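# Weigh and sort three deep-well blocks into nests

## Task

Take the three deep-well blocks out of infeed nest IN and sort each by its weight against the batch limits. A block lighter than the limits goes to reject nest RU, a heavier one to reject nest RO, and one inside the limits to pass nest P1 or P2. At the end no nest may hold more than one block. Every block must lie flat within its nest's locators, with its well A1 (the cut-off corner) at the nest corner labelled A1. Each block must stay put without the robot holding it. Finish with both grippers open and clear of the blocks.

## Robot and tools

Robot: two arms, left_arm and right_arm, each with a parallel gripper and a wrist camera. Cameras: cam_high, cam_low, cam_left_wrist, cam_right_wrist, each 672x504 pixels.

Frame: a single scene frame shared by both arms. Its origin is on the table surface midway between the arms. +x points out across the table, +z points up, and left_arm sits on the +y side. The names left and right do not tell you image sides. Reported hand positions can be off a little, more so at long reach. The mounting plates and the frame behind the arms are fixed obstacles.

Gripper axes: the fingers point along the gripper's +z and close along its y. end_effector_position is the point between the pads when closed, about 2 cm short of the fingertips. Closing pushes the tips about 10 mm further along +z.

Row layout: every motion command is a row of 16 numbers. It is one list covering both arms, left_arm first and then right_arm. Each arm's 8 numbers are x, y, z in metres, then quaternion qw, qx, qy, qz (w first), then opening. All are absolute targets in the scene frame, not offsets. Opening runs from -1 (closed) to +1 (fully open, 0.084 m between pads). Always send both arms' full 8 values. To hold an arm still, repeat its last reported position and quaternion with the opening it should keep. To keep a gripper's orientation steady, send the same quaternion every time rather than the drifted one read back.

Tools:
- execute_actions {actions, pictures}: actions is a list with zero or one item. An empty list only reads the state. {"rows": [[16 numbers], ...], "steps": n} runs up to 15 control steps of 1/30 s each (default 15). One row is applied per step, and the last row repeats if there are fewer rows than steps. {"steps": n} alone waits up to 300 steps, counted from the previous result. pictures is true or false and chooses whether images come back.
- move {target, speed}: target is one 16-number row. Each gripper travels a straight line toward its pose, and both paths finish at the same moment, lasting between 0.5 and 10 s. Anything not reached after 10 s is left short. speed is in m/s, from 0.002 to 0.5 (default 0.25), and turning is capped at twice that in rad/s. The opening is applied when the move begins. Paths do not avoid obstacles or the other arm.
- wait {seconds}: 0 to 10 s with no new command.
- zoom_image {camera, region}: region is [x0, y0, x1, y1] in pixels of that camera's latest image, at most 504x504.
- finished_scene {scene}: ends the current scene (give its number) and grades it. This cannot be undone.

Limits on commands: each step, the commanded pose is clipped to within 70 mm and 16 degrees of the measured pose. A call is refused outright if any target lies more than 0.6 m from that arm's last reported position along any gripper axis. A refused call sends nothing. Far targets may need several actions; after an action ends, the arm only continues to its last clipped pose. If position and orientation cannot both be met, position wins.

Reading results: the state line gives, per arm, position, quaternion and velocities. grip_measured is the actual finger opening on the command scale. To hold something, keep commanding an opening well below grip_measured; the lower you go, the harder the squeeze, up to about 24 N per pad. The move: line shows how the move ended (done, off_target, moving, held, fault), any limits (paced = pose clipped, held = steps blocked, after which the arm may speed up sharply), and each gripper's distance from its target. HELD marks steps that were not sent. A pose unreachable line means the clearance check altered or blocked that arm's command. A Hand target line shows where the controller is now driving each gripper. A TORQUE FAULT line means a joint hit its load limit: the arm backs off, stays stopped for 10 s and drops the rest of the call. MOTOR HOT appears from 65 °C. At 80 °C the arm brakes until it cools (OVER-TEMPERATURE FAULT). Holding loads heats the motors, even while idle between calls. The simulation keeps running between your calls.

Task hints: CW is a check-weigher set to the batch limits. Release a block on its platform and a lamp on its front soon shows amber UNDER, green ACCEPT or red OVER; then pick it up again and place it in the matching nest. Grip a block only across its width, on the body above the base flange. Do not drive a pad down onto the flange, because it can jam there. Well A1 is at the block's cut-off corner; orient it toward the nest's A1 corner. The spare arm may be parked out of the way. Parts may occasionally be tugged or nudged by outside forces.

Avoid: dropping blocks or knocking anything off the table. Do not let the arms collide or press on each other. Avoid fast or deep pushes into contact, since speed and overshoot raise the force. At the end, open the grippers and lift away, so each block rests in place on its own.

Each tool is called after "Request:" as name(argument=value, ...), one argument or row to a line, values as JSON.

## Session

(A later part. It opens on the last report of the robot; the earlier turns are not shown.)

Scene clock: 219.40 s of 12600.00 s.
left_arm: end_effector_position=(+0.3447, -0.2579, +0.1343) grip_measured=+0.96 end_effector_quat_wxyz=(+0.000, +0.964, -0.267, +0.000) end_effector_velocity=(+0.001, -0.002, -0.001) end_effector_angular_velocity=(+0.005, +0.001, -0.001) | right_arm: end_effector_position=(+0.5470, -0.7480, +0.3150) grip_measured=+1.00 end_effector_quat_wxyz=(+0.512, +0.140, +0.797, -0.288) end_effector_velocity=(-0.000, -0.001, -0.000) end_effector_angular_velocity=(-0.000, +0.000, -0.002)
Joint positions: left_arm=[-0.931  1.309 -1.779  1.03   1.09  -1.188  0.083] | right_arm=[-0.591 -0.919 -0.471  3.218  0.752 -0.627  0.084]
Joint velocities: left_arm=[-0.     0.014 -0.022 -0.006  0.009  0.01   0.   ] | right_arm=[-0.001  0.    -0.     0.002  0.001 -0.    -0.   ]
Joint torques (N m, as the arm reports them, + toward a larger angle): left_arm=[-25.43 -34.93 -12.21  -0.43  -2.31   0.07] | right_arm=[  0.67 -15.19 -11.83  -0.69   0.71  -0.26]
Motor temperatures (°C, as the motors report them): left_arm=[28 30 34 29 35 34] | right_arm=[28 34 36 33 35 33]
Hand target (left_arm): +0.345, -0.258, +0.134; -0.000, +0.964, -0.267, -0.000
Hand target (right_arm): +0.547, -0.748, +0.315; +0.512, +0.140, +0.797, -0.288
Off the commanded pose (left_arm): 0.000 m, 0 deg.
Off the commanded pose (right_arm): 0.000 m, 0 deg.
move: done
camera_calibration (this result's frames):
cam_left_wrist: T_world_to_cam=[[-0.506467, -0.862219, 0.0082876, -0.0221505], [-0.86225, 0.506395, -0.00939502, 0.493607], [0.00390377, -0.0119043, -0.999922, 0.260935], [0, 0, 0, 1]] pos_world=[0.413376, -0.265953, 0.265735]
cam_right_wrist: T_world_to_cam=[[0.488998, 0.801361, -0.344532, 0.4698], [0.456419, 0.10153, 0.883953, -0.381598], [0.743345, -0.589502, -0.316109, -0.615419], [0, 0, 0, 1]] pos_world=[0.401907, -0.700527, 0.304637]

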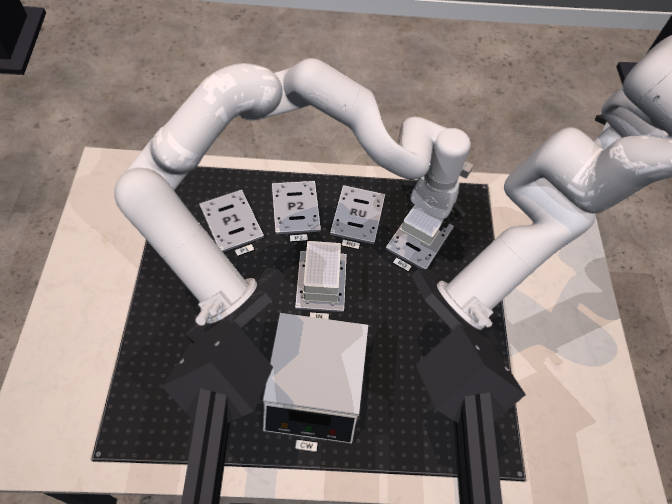

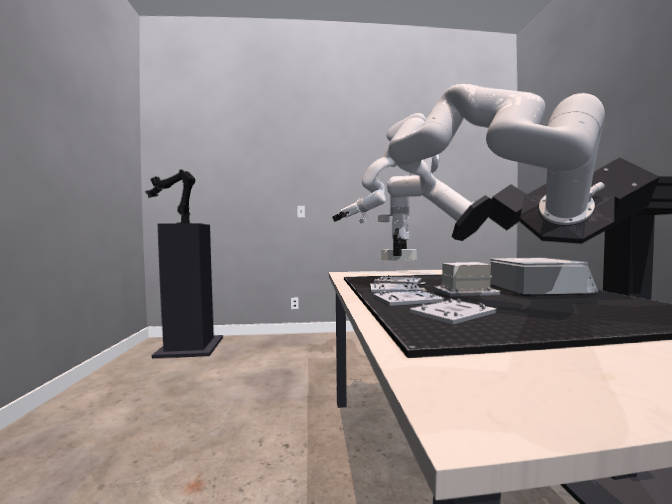

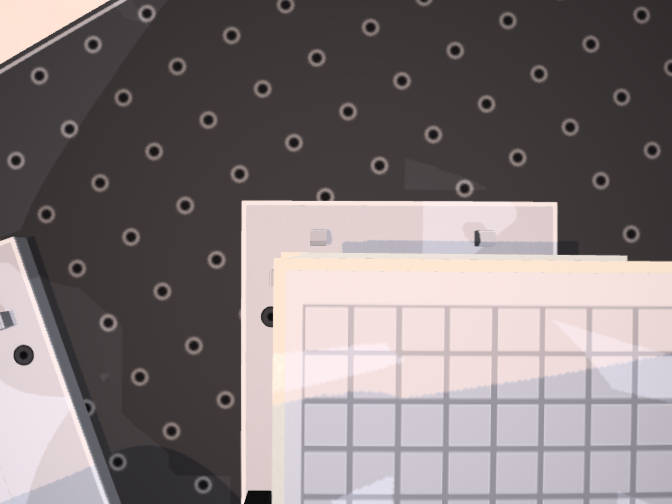

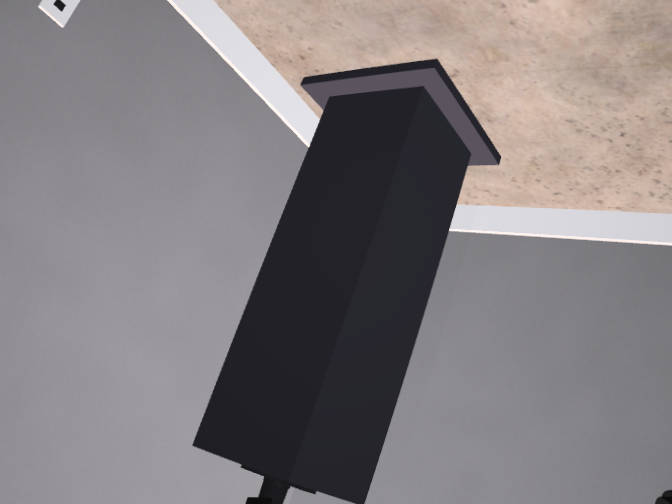

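Request:
move(
  target=[0.3494,-0.2565,0.075,0,0.9646,-0.2639,0,0.3,0.547,-0.748,0.315,0.512,0.14,0.797,-0.288,1],
  speed=0.05,
)

Scene clock: 233.20 s of 12600.00 s.
left_arm: end_effector_position=(+0.3495, -0.2567, +0.0755) grip_measured=+0.96 end_effector_quat_wxyz=(+0.000, +0.965, -0.264, +0.000) end_effector_velocity=(+0.001, +0.000, -0.003) end_effector_angular_velocity=(+0.001, -0.000, +0.002) | right_arm: end_effector_position=(+0.5470, -0.7480, +0.3150) grip_measured=+1.00 end_effector_quat_wxyz=(+0.512, +0.140, +0.797, -0.288) end_effector_velocity=(-0.000, +0.000, -0.000) end_effector_angular_velocity=(-0.001, +0.001, +0.000)
Joint positions: left_arm=[-0.836  1.402 -1.844  1.118  1.04  -1.2    0.083] | right_arm=[-0.591 -0.919 -0.471  3.218  0.752 -0.627  0.084]
Joint velocities: left_arm=[ 0.005  0.006 -0.007  0.004 -0.001  0.    -0.   ] | right_arm=[-0.     0.     0.     0.    -0.    -0.002 -0.   ]
Joint torques (N m, as the arm reports them, + toward a larger angle): left_arm=[-25.42 -33.23 -11.11  -0.59  -2.22   0.05] | right_arm=[  1.08 -15.5  -12.33  -0.41   0.75  -0.16]
Motor temperatures (°C, as the motors report them): left_arm=[29 30 34 29 35 34] | right_arm=[28 34 36 33 35 33]
Hand target (left_arm): +0.349, -0.257, +0.075; +0.000, +0.965, -0.264, -0.000
Hand target (right_arm): +0.547, -0.748, +0.315; +0.512, +0.140, +0.797, -0.288
Off the commanded pose (left_arm): 0.001 m, 0 deg.
Off the commanded pose (right_arm): 0.000 m, 0 deg.
After step 90, 9.20 s passed at rest.
move: done
camera_calibration (this result's frames):
cam_left_wrist: T_world_to_cam=[[-0.500784, -0.86553, 0.00852959, -0.0210182], [-0.865564, 0.500713, -0.00925528, 0.496208], [0.00373985, -0.0120178, -0.999921, 0.202172], [0, 0, 0, 1]] pos_world=[0.418218, -0.26422, 0.206928]
cam_right_wrist: T_world_to_cam=[[0.488998, 0.801361, -0.344532, 0.4698], [0.456419, 0.10153, 0.883953, -0.381598], [0.743345, -0.589502, -0.316109, -0.615419], [0, 0, 0, 1]] pos_world=[0.401907, -0.700527, 0.304637]

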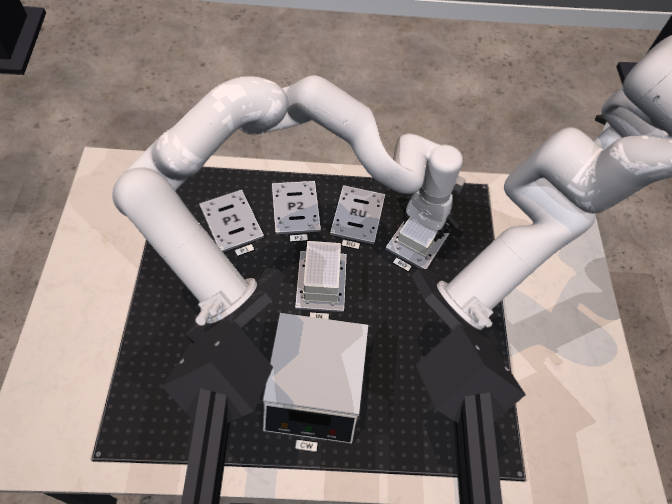

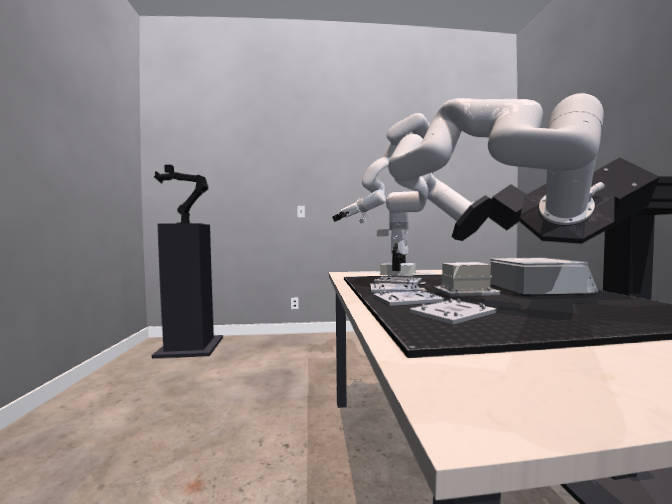

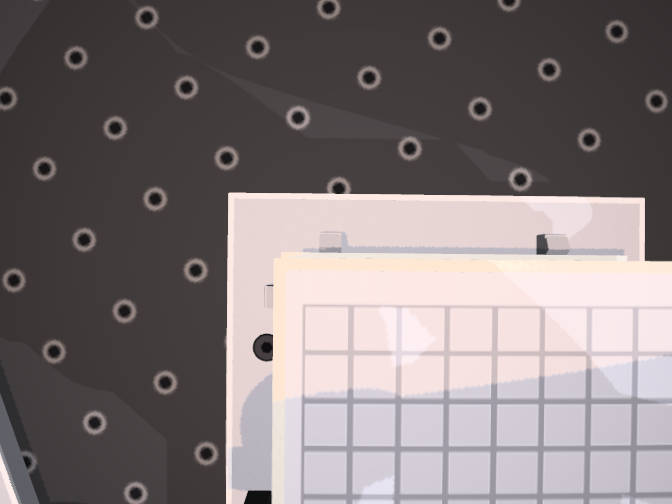

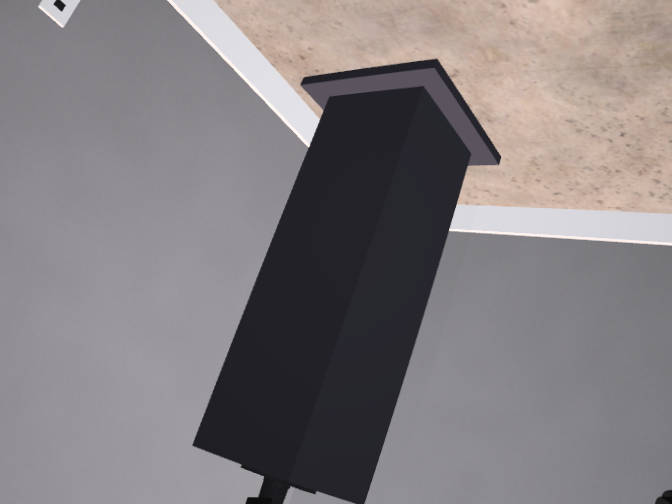

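Request:
move(
  target=[0.3494,-0.2565,0.054,0,0.9646,-0.2639,0,0.3,0.547,-0.748,0.315,0.512,0.14,0.797,-0.288,1],
  speed=0.01,
)

Request:
move(
  target=[0.3494,-0.2565,0.0515,0,0.9646,-0.2639,0,0.3,0.547,-0.748,0.315,0.512,0.14,0.797,-0.288,1],
  speed=0.004,
)

Scene clock: 246.83 s of 12600.00 s.
left_arm: end_effector_position=(+0.3494, -0.2567, +0.0551) grip_measured=+0.96 end_effector_quat_wxyz=(-0.000, +0.965, -0.264, +0.000) end_effector_velocity=(+0.000, -0.000, -0.001) end_effector_angular_velocity=(+0.001, -0.002, -0.001) | right_arm: end_effector_position=(+0.5470, -0.7480, +0.3150) grip_measured=+1.00 end_effector_quat_wxyz=(+0.512, +0.140, +0.797, -0.288) end_effector_velocity=(+0.000, +0.000, +0.000) end_effector_angular_velocity=(+0.001, -0.002, -0.000)
Joint positions: left_arm=[-0.805  1.441 -1.876  1.147  1.026 -1.201  0.083] | right_arm=[-0.591 -0.919 -0.471  3.218  0.752 -0.627  0.084]
Joint velocities: left_arm=[ 0.001  0.003 -0.004  0.002  0.001  0.001  0.   ] | right_arm=[ 0.002 -0.    -0.     0.001  0.001  0.    -0.   ]
Joint torques (N m, as the arm reports them, + toward a larger angle): left_arm=[-21.43 -30.34 -11.47  -0.04  -2.93   0.28] | right_arm=[  1.13 -16.   -12.06  -0.91   0.89   0.04]
Motor temperatures (°C, as the motors report them): left_arm=[29 30 34 29 35 34] | right_arm=[28 34 36 33 35 33]
Hand target (left_arm): +0.349, -0.257, +0.054; +0.000, +0.965, -0.264, -0.000
Hand target (right_arm): +0.547, -0.748, +0.315; +0.512, +0.140, +0.797, -0.288
Off the commanded pose (left_arm): 0.001 m, 0 deg.
Off the commanded pose (right_arm): 0.000 m, 0 deg.
After step 90, 8.30 s passed at rest.
move: done
camera_calibration (this result's frames):
cam_left_wrist: T_world_to_cam=[[-0.501056, -0.865381, 0.00772627, -0.0207365], [-0.865404, 0.500983, -0.00962767, 0.495983], [0.00446087, -0.0115103, -0.999924, 0.181637], [0, 0, 0, 1]] pos_world=[0.418025, -0.264333, 0.186558]
cam_right_wrist: T_world_to_cam=[[0.488998, 0.801361, -0.344532, 0.4698], [0.456419, 0.10153, 0.883953, -0.381598], [0.743346, -0.589502, -0.316109, -0.615419], [0, 0, 0, 1]] pos_world=[0.401907, -0.700527, 0.304637]

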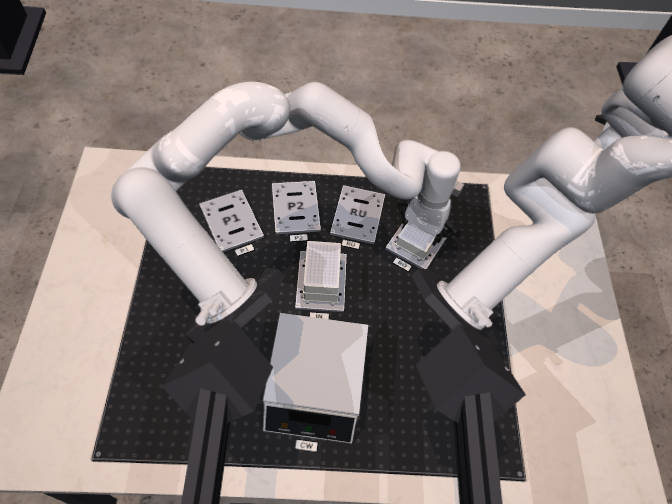

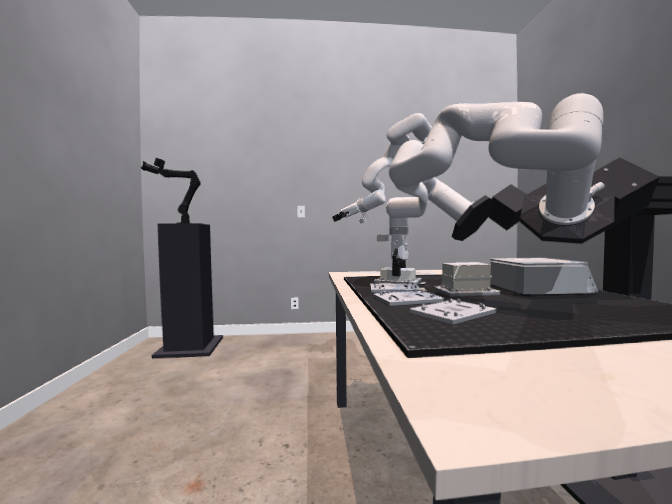

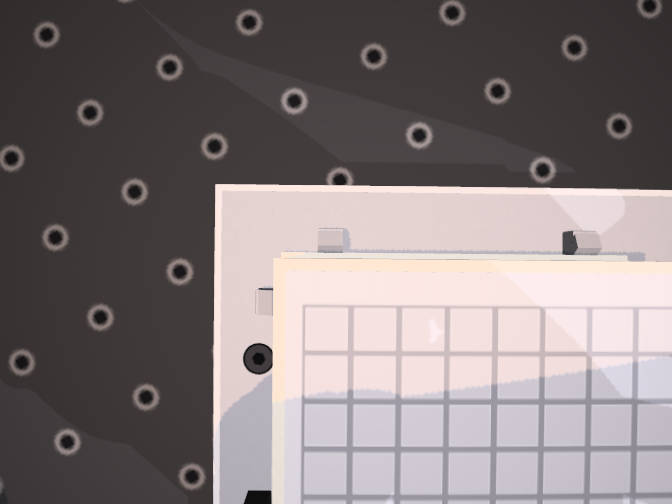

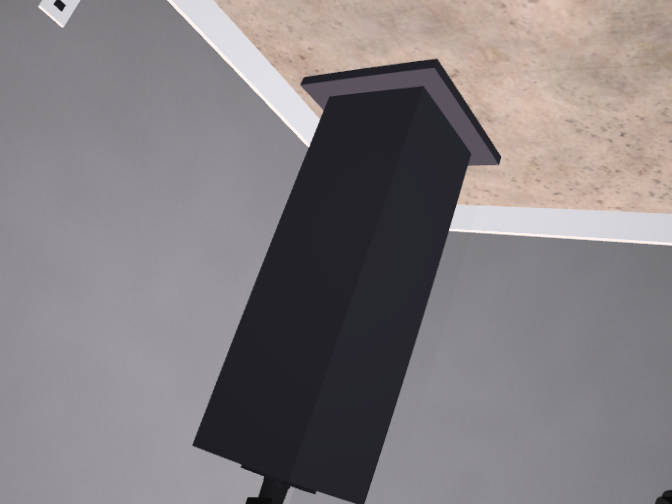

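Scene clock: 247.93 s of 12600.00 s.
left_arm: end_effector_position=(+0.3500, -0.2573, +0.0525) grip_measured=+0.96 end_effector_quat_wxyz=(+0.001, +0.965, -0.264, +0.001) end_effector_velocity=(+0.000, +0.000, -0.002) end_effector_angular_velocity=(+0.001, +0.001, +0.002) | right_arm: end_effector_position=(+0.5470, -0.7480, +0.3150) grip_measured=+1.00 end_effector_quat_wxyz=(+0.512, +0.140, +0.797, -0.288) end_effector_velocity=(+0.000, +0.001, -0.000) end_effector_angular_velocity=(+0.001, +0.000, +0.001)
Joint positions: left_arm=[-0.8    1.446 -1.882  1.152  1.022 -1.201  0.083] | right_arm=[-0.591 -0.919 -0.471  3.218  0.752 -0.627  0.084]
Joint velocities: left_arm=[ 0.004  0.003 -0.003  0.002 -0.001 -0.     0.   ] | right_arm=[ 0.001  0.     0.     0.    -0.001 -0.001  0.   ]
Joint torques (N m, as the arm reports them, + toward a larger angle): left_arm=[-11.86 -22.3  -10.42   1.04  -2.29   0.28] | right_arm=[  1.3  -15.8  -12.31  -0.64   0.68  -0.14]
Motor temperatures (°C, as the motors report them): left_arm=[29 30 34 29 35 34] | right_arm=[28 34 36 33 35 33]
Hand target (left_arm): +0.349, -0.257, +0.052; +0.000, +0.965, -0.264, -0.000
Hand target (right_arm): +0.547, -0.748, +0.315; +0.512, +0.140, +0.797, -0.288
Off the commanded pose (left_arm): 0.001 m, 0 deg.
Off the commanded pose (right_arm): 0.000 m, 0 deg.
move: done
camera_calibration (this result's frames):
cam_left_wrist: T_world_to_cam=[[-0.500464, -0.865704, 0.00964933, -0.0213141], [-0.865744, 0.500361, -0.0112409, 0.496861], [0.00490312, -0.0139795, -0.99989, 0.178229], [0, 0, 0, 1]] pos_world=[0.418613, -0.26457, 0.184]
cam_right_wrist: T_world_to_cam=[[0.488998, 0.801361, -0.344532, 0.4698], [0.456419, 0.10153, 0.883953, -0.381598], [0.743345, -0.589502, -0.316109, -0.615419], [0, 0, 0, 1]] pos_world=[0.401907, -0.700527, 0.304637]

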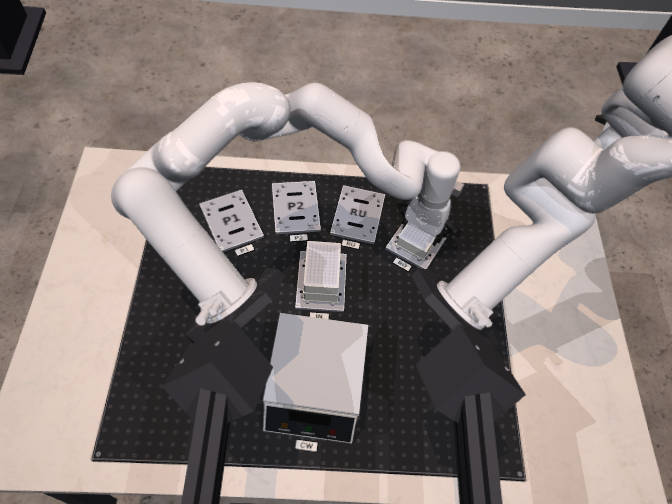

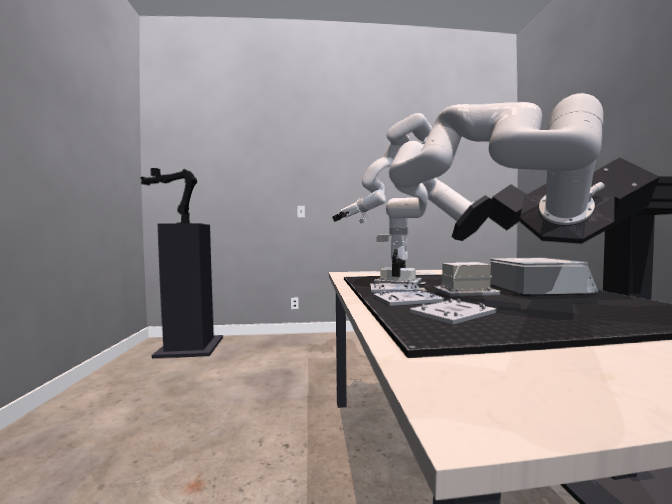

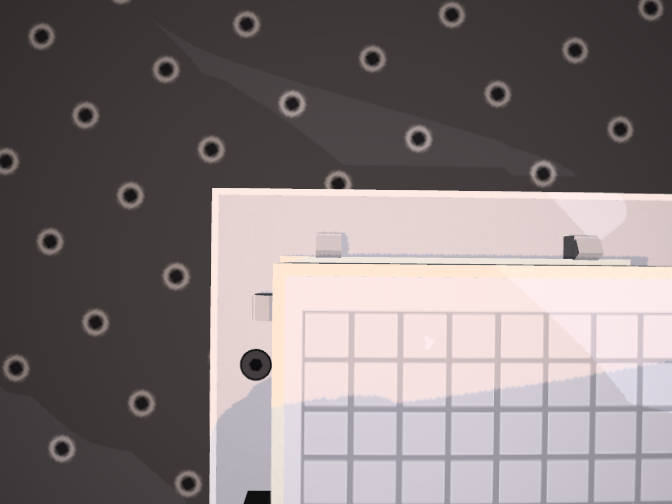

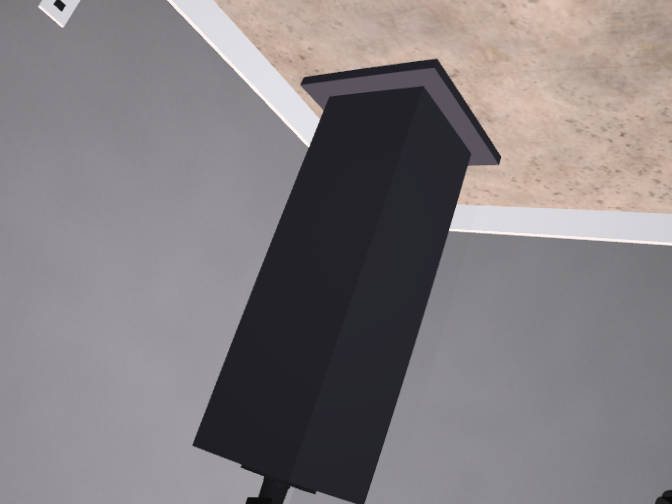

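Request:
move(
  target=[0.3494,-0.2565,0.054,0,0.9646,-0.2639,0,1,0.547,-0.748,0.315,0.512,0.14,0.797,-0.288,1],
  speed=0.005,
)

Request:
move(
  target=[0.3494,-0.2565,0.13,0,0.9646,-0.2639,0,1,0.547,-0.748,0.315,0.512,0.14,0.797,-0.288,1],
  speed=0.06,
)

Request:
move(
  target=[0.199,-0.0005,0.1245,0,1,-0.007,0,1,0.547,-0.748,0.315,0.512,0.14,0.797,-0.288,1],
  speed=0.15,
)

Request:
wait(
  seconds=0.5,
)

Scene clock: 265.60 s of 12600.00 s.
left_arm: end_effector_position=(+0.3496, -0.2564, +0.0539) grip_measured=+1.00 end_effector_quat_wxyz=(-0.000, +0.965, -0.264, -0.000) end_effector_velocity=(-0.002, -0.001, +0.001) end_effector_angular_velocity=(-0.002, -0.001, -0.005) | right_arm: end_effector_position=(+0.5470, -0.7480, +0.3150) grip_measured=+1.00 end_effector_quat_wxyz=(+0.512, +0.140, +0.797, -0.288) end_effector_velocity=(+0.000, +0.000, +0.000) end_effector_angular_velocity=(-0.001, -0.001, +0.001)
Joint positions: left_arm=[-0.802  1.442 -1.877  1.148  1.025 -1.201  0.084] | right_arm=[-0.591 -0.919 -0.471  3.218  0.752 -0.627  0.084]
Joint velocities: left_arm=[-0.004  0.001  0.002  0.    -0.002  0.001  0.   ] | right_arm=[ 0.001 -0.    -0.    -0.001  0.001 -0.001  0.   ]
Joint torques (N m, as the arm reports them, + toward a larger angle): left_arm=[-24.34 -31.94 -10.34  -0.54  -2.19   0.  ] | right_arm=[  1.4  -15.53 -12.01  -0.48   1.08  -0.18]
Motor temperatures (°C, as the motors report them): left_arm=[29 30 33 29 35 34] | right_arm=[28 34 36 33 35 33]
Hand target (left_arm): +0.349, -0.256, +0.054; +0.000, +0.965, -0.264, -0.000
Hand target (right_arm): +0.547, -0.748, +0.315; +0.512, +0.140, +0.797, -0.288
Off the commanded pose (left_arm): 0.000 m, 0 deg.
Off the commanded pose (right_arm): 0.000 m, 0 deg.
After step 90, 13.70 s passed at rest.
move: done
camera_calibration (this result's frames):
cam_left_wrist: T_world_to_cam=[[-0.500471, -0.865717, 0.00791436, -0.0206486], [-0.865745, 0.500406, -0.00892184, 0.495916], [0.0037634, -0.0113169, -0.999929, 0.180767], [0, 0, 0, 1]] pos_world=[0.418322, -0.263989, 0.185342]
cam_right_wrist: T_world_to_cam=[[0.488998, 0.801361, -0.344532, 0.4698], [0.456419, 0.10153, 0.883953, -0.381598], [0.743345, -0.589502, -0.316109, -0.615419], [0, 0, 0, 1]] pos_world=[0.401907, -0.700527, 0.304637]

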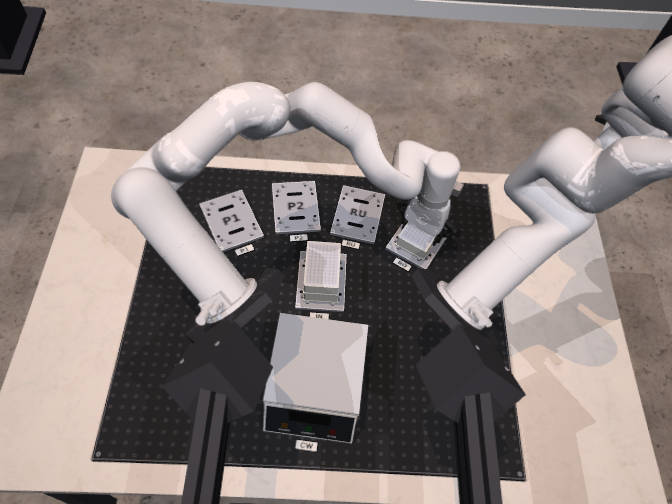

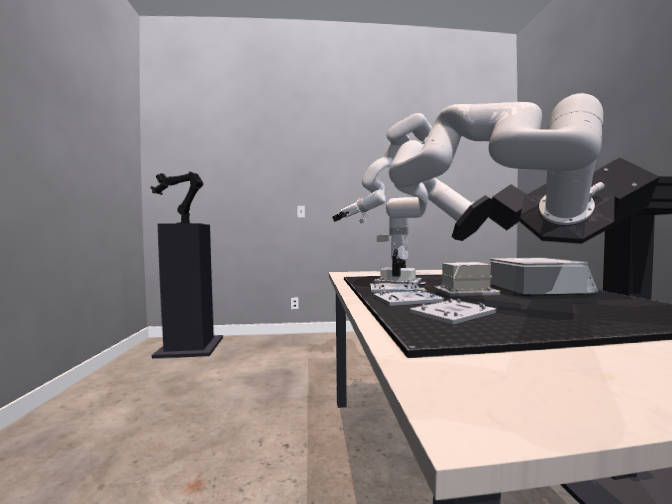

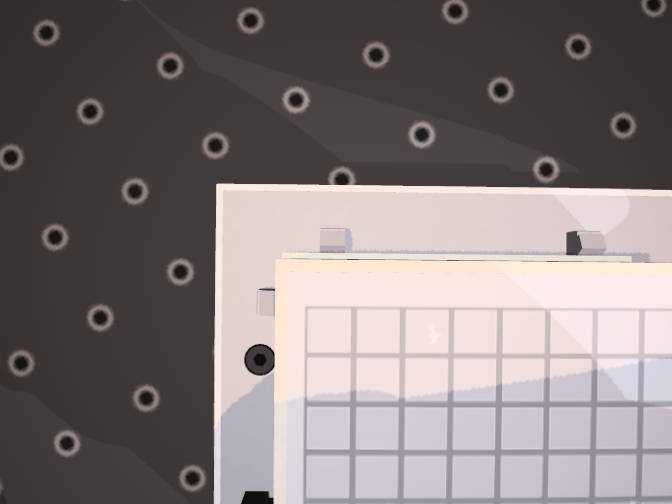

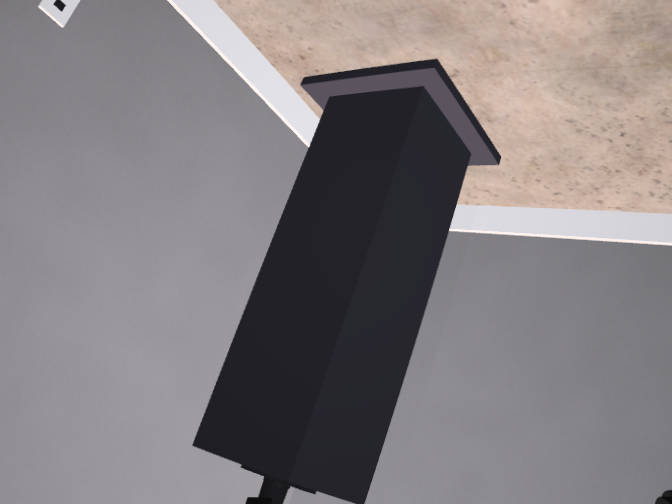

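Scene clock: 267.30 s of 12600.00 s.
left_arm: end_effector_position=(+0.3493, -0.2563, +0.1295) grip_measured=+1.00 end_effector_quat_wxyz=(-0.000, +0.965, -0.264, -0.000) end_effector_velocity=(+0.000, +0.001, +0.002) end_effector_angular_velocity=(+0.001, +0.000, +0.000) | right_arm: end_effector_position=(+0.5470, -0.7480, +0.3150) grip_measured=+1.00 end_effector_quat_wxyz=(+0.512, +0.140, +0.797, -0.288) end_effector_velocity=(+0.000, +0.000, -0.000) end_effector_angular_velocity=(+0.001, +0.001, +0.001)
Joint positions: left_arm=[-0.918  1.31  -1.783  1.038  1.087 -1.189  0.084] | right_arm=[-0.591 -0.919 -0.471  3.218  0.752 -0.627  0.084]
Joint velocities: left_arm=[-0.003 -0.004  0.003 -0.004  0.003  0.001  0.   ] | right_arm=[ 0.001 -0.    -0.    -0.    -0.002 -0.    -0.   ]
Joint torques (N m, as the arm reports them, + toward a larger angle): left_arm=[-24.3  -33.31 -12.15  -0.52  -2.19  -0.03] | right_arm=[  1.39 -14.82 -12.17  -0.44   0.79  -0.24]
Motor temperatures (°C, as the motors report them): left_arm=[29 30 33 29 35 34] | right_arm=[28 34 36 33 35 33]
Hand target (left_arm): +0.349, -0.256, +0.130; -0.000, +0.965, -0.264, +0.000
Hand target (right_arm): +0.547, -0.748, +0.315; +0.512, +0.140, +0.797, -0.288
Off the commanded pose (left_arm): 0.001 m, 0 deg.
Off the commanded pose (right_arm): 0.000 m, 0 deg.
move: done
camera_calibration (this result's frames):
cam_left_wrist: T_world_to_cam=[[-0.500726, -0.865571, 0.00771933, -0.0211997], [-0.865597, 0.500662, -0.00885775, 0.496311], [0.00380224, -0.0111171, -0.999931, 0.256402], [0, 0, 0, 1]] pos_world=[0.418016, -0.263984, 0.260945]
cam_right_wrist: T_world_to_cam=[[0.488998, 0.801361, -0.344532, 0.4698], [0.456419, 0.10153, 0.883953, -0.381598], [0.743345, -0.589502, -0.316109, -0.615419], [0, 0, 0, 1]] pos_world=[0.401907, -0.700527, 0.304637]

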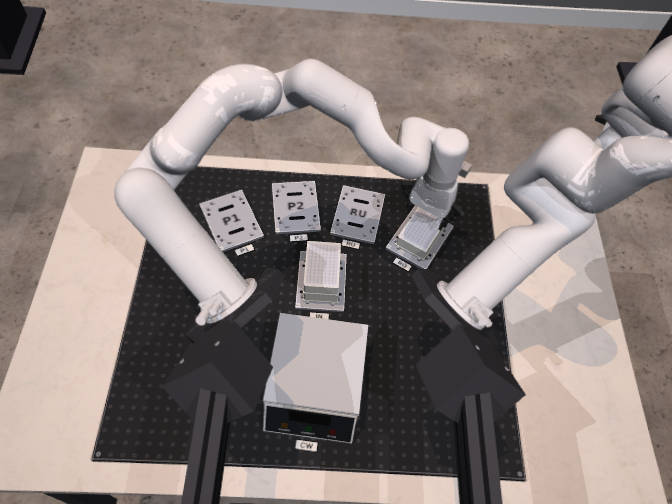

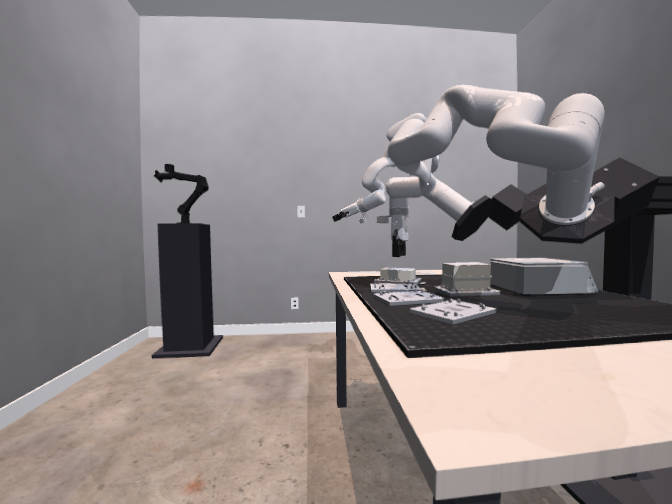

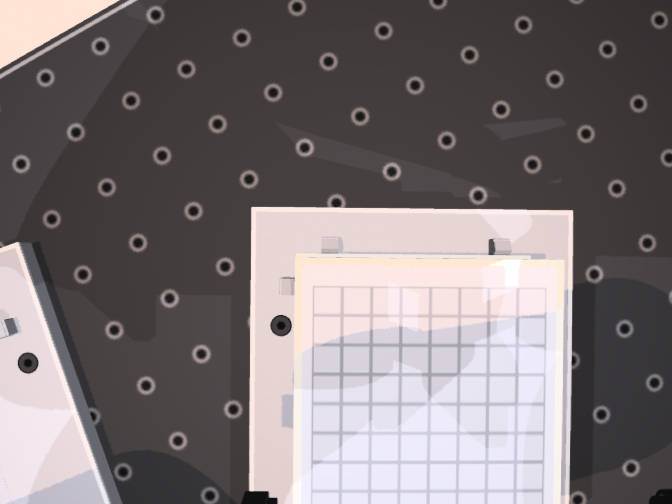

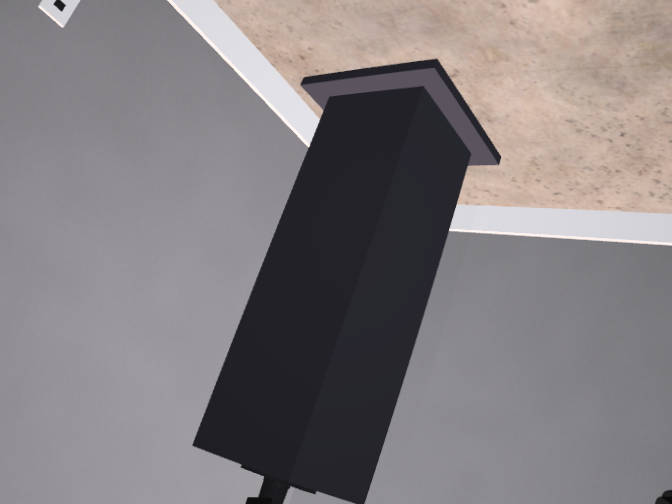

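Scene clock: 269.87 s of 12600.00 s.
left_arm: end_effector_position=(+0.1998, -0.0006, +0.1242) grip_measured=+1.00 end_effector_quat_wxyz=(+0.001, +1.000, -0.007, -0.000) end_effector_velocity=(-0.001, +0.003, +0.000) end_effector_angular_velocity=(-0.002, -0.004, +0.004) | right_arm: end_effector_position=(+0.5470, -0.7480, +0.3150) grip_measured=+1.00 end_effector_quat_wxyz=(+0.512, +0.140, +0.797, -0.288) end_effector_velocity=(+0.000, +0.000, +0.000) end_effector_angular_velocity=(-0.000, -0.000, +0.001)
Joint positions: left_arm=[-0.85   0.681 -0.603  1.459  0.891 -2.329  0.084] | right_arm=[-0.591 -0.919 -0.471  3.218  0.752 -0.627  0.084]
Joint velocities: left_arm=[-0.    -0.007  0.012  0.009  0.001 -0.013  0.   ] | right_arm=[ 0.  0. -0. -0. -0. -0.  0.]
Joint torques (N m, as the arm reports them, + toward a larger angle): left_arm=[-14.59 -18.5   -5.37  -0.33  -2.15  -0.07] | right_arm=[  2.27 -15.34 -11.88  -0.74   0.95  -0.15]
Motor temperatures (°C, as the motors report them): left_arm=[29 30 33 29 35 34] | right_arm=[28 34 36 33 35 33]
Hand target (left_arm): +0.200, -0.000, +0.124; +0.001, +1.000, -0.007, -0.000
Hand target (right_arm): +0.547, -0.748, +0.315; +0.512, +0.140, +0.797, -0.288
Off the commanded pose (left_arm): 0.001 m, 0 deg.
Off the commanded pose (right_arm): 0.000 m, 0 deg.
move: done
camera_calibration (this result's frames):
cam_left_wrist: T_world_to_cam=[[-0.0050193, -0.999945, 0.00918988, 0.0260681], [-0.999952, 0.00494193, -0.0084229, 0.26536], [0.00837702, -0.00923172, -0.999922, 0.253616], [0, 0, 0, 1]] pos_world=[0.263353, 0.0270966, 0.255592]
cam_right_wrist: T_world_to_cam=[[0.488998, 0.801361, -0.344532, 0.4698], [0.456419, 0.10153, 0.883953, -0.381598], [0.743345, -0.589502, -0.316109, -0.615419], [0, 0, 0, 1]] pos_world=[0.401907, -0.700527, 0.304637]

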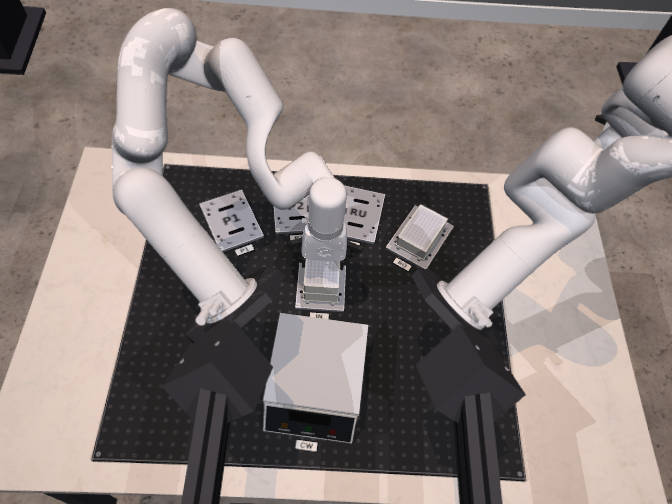

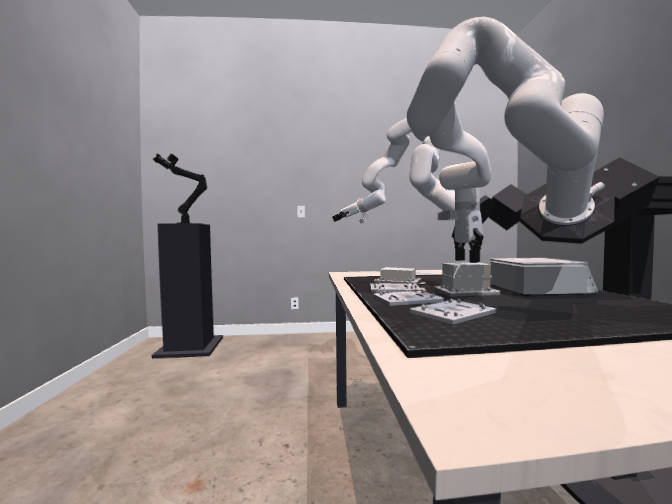

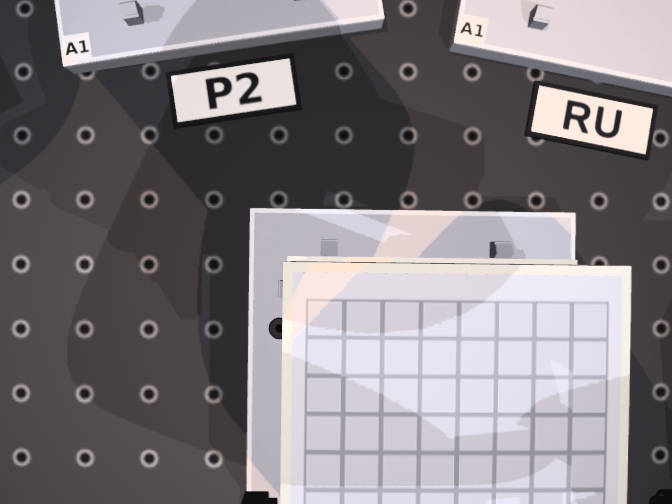

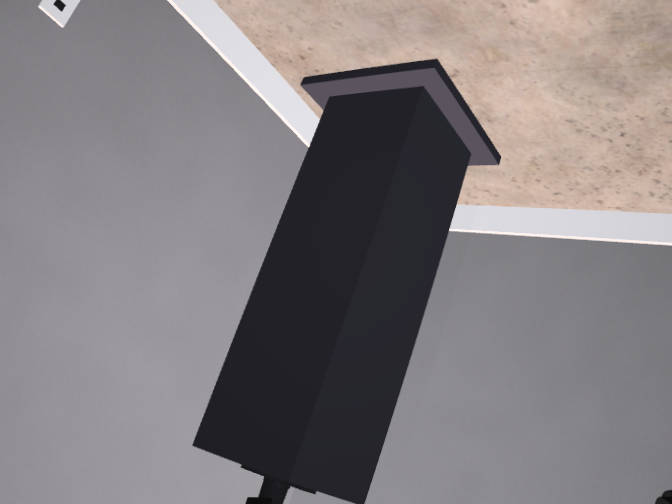

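Scene clock: 270.37 s of 12600.00 s.
left_arm: end_effector_position=(+0.1996, -0.0002, +0.1242) grip_measured=+1.00 end_effector_quat_wxyz=(+0.001, +1.000, -0.007, -0.000) end_effector_velocity=(+0.000, +0.000, -0.000) end_effector_angular_velocity=(+0.001, -0.001, +0.001) | right_arm: end_effector_position=(+0.5470, -0.7480, +0.3150) grip_measured=+1.00 end_effector_quat_wxyz=(+0.512, +0.140, +0.797, -0.288) end_effector_velocity=(-0.000, -0.001, +0.000) end_effector_angular_velocity=(-0.001, +0.000, -0.001)
Joint positions: left_arm=[-0.849  0.68  -0.602  1.46   0.891 -2.33   0.084] | right_arm=[-0.591 -0.919 -0.471  3.218  0.752 -0.627  0.084]
Joint velocities: left_arm=[-0.    -0.     0.    -0.     0.002 -0.001  0.   ] | right_arm=[-0.001  0.    -0.     0.     0.001 -0.    -0.   ]
Joint torques (N m, as the arm reports them, + toward a larger angle): left_arm=[-14.68 -18.95  -5.43  -0.41  -2.2    0.03] | right_arm=[  1.53 -15.15 -12.29  -0.84   0.69  -0.37]
Motor temperatures (°C, as the motors report them): left_arm=[29 30 33 29 35 34] | right_arm=[28 34 36 33 35 33]
Hand target (left_arm): +0.200, -0.000, +0.124; +0.001, +1.000, -0.007, -0.000
Hand target (right_arm): +0.547, -0.748, +0.315; +0.512, +0.140, +0.797, -0.288
Off the commanded pose (left_arm): 0.001 m, 0 deg.
Off the commanded pose (right_arm): 0.000 m, 0 deg.
Steps of this call (steps 1 to 15: nothing new was sent). Readings (end_effector_position):
1: left_arm (+0.1998, -0.0005, +0.1242) | right_arm (+0.5470, -0.7480, +0.3150)
2: left_arm (+0.1997, -0.0004, +0.1242) | right_arm (+0.5470, -0.7480, +0.3150)
4: left_arm (+0.1997, -0.0003, +0.1242) | right_arm (+0.5470, -0.7480, +0.3150)
8: left_arm (+0.1996, -0.0002, +0.1242) | right_arm (+0.5470, -0.7480, +0.3150)
15: the state above
camera_calibration (this result's frames):
cam_left_wrist: T_world_to_cam=[[-0.00477541, -0.999944, 0.00943728, 0.0263341], [-0.999952, 0.00469394, -0.00863548, 0.2652], [0.0085907, -0.00947806, -0.999918, 0.2536], [0, 0, 0, 1]] pos_world=[0.263134, 0.0274914, 0.255621]
cam_right_wrist: T_world_to_cam=[[0.488998, 0.801361, -0.344532, 0.4698], [0.456419, 0.10153, 0.883953, -0.381598], [0.743345, -0.589502, -0.316109, -0.615419], [0, 0, 0, 1]] pos_world=[0.401907, -0.700527, 0.304637]

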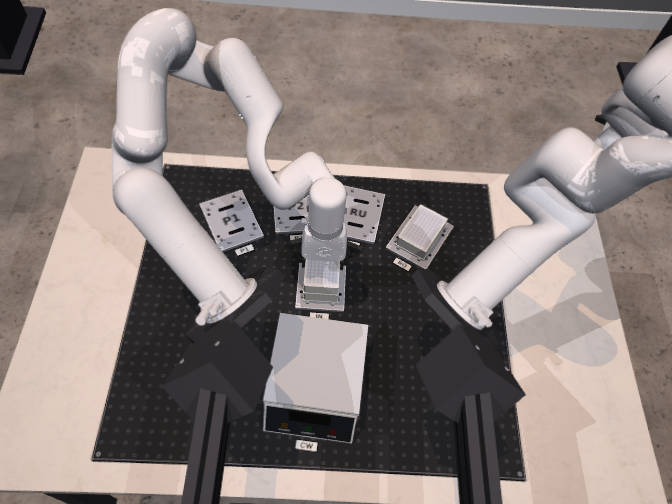

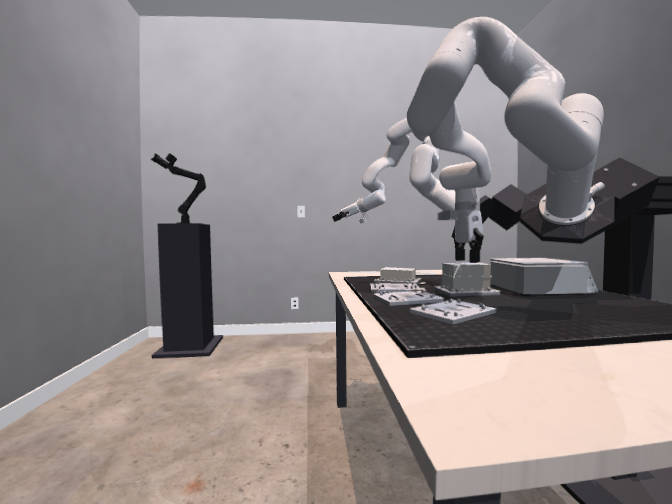

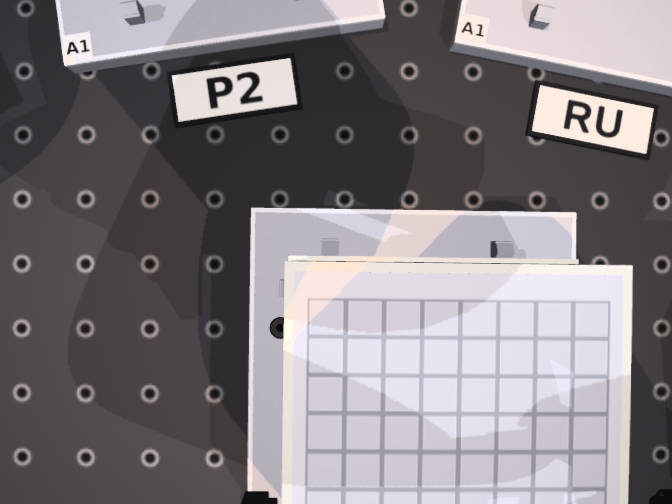

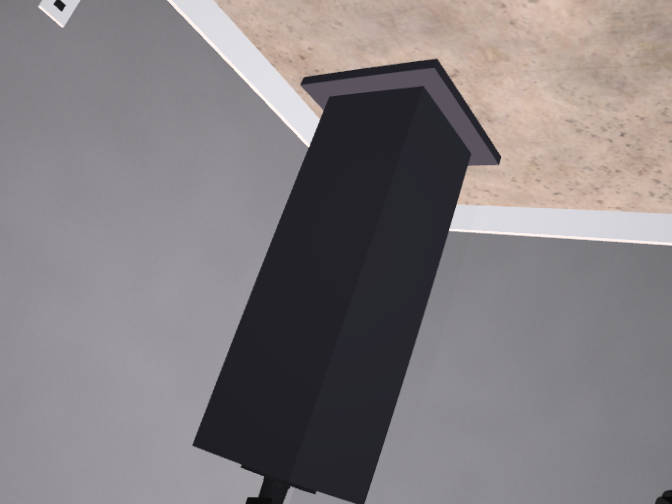

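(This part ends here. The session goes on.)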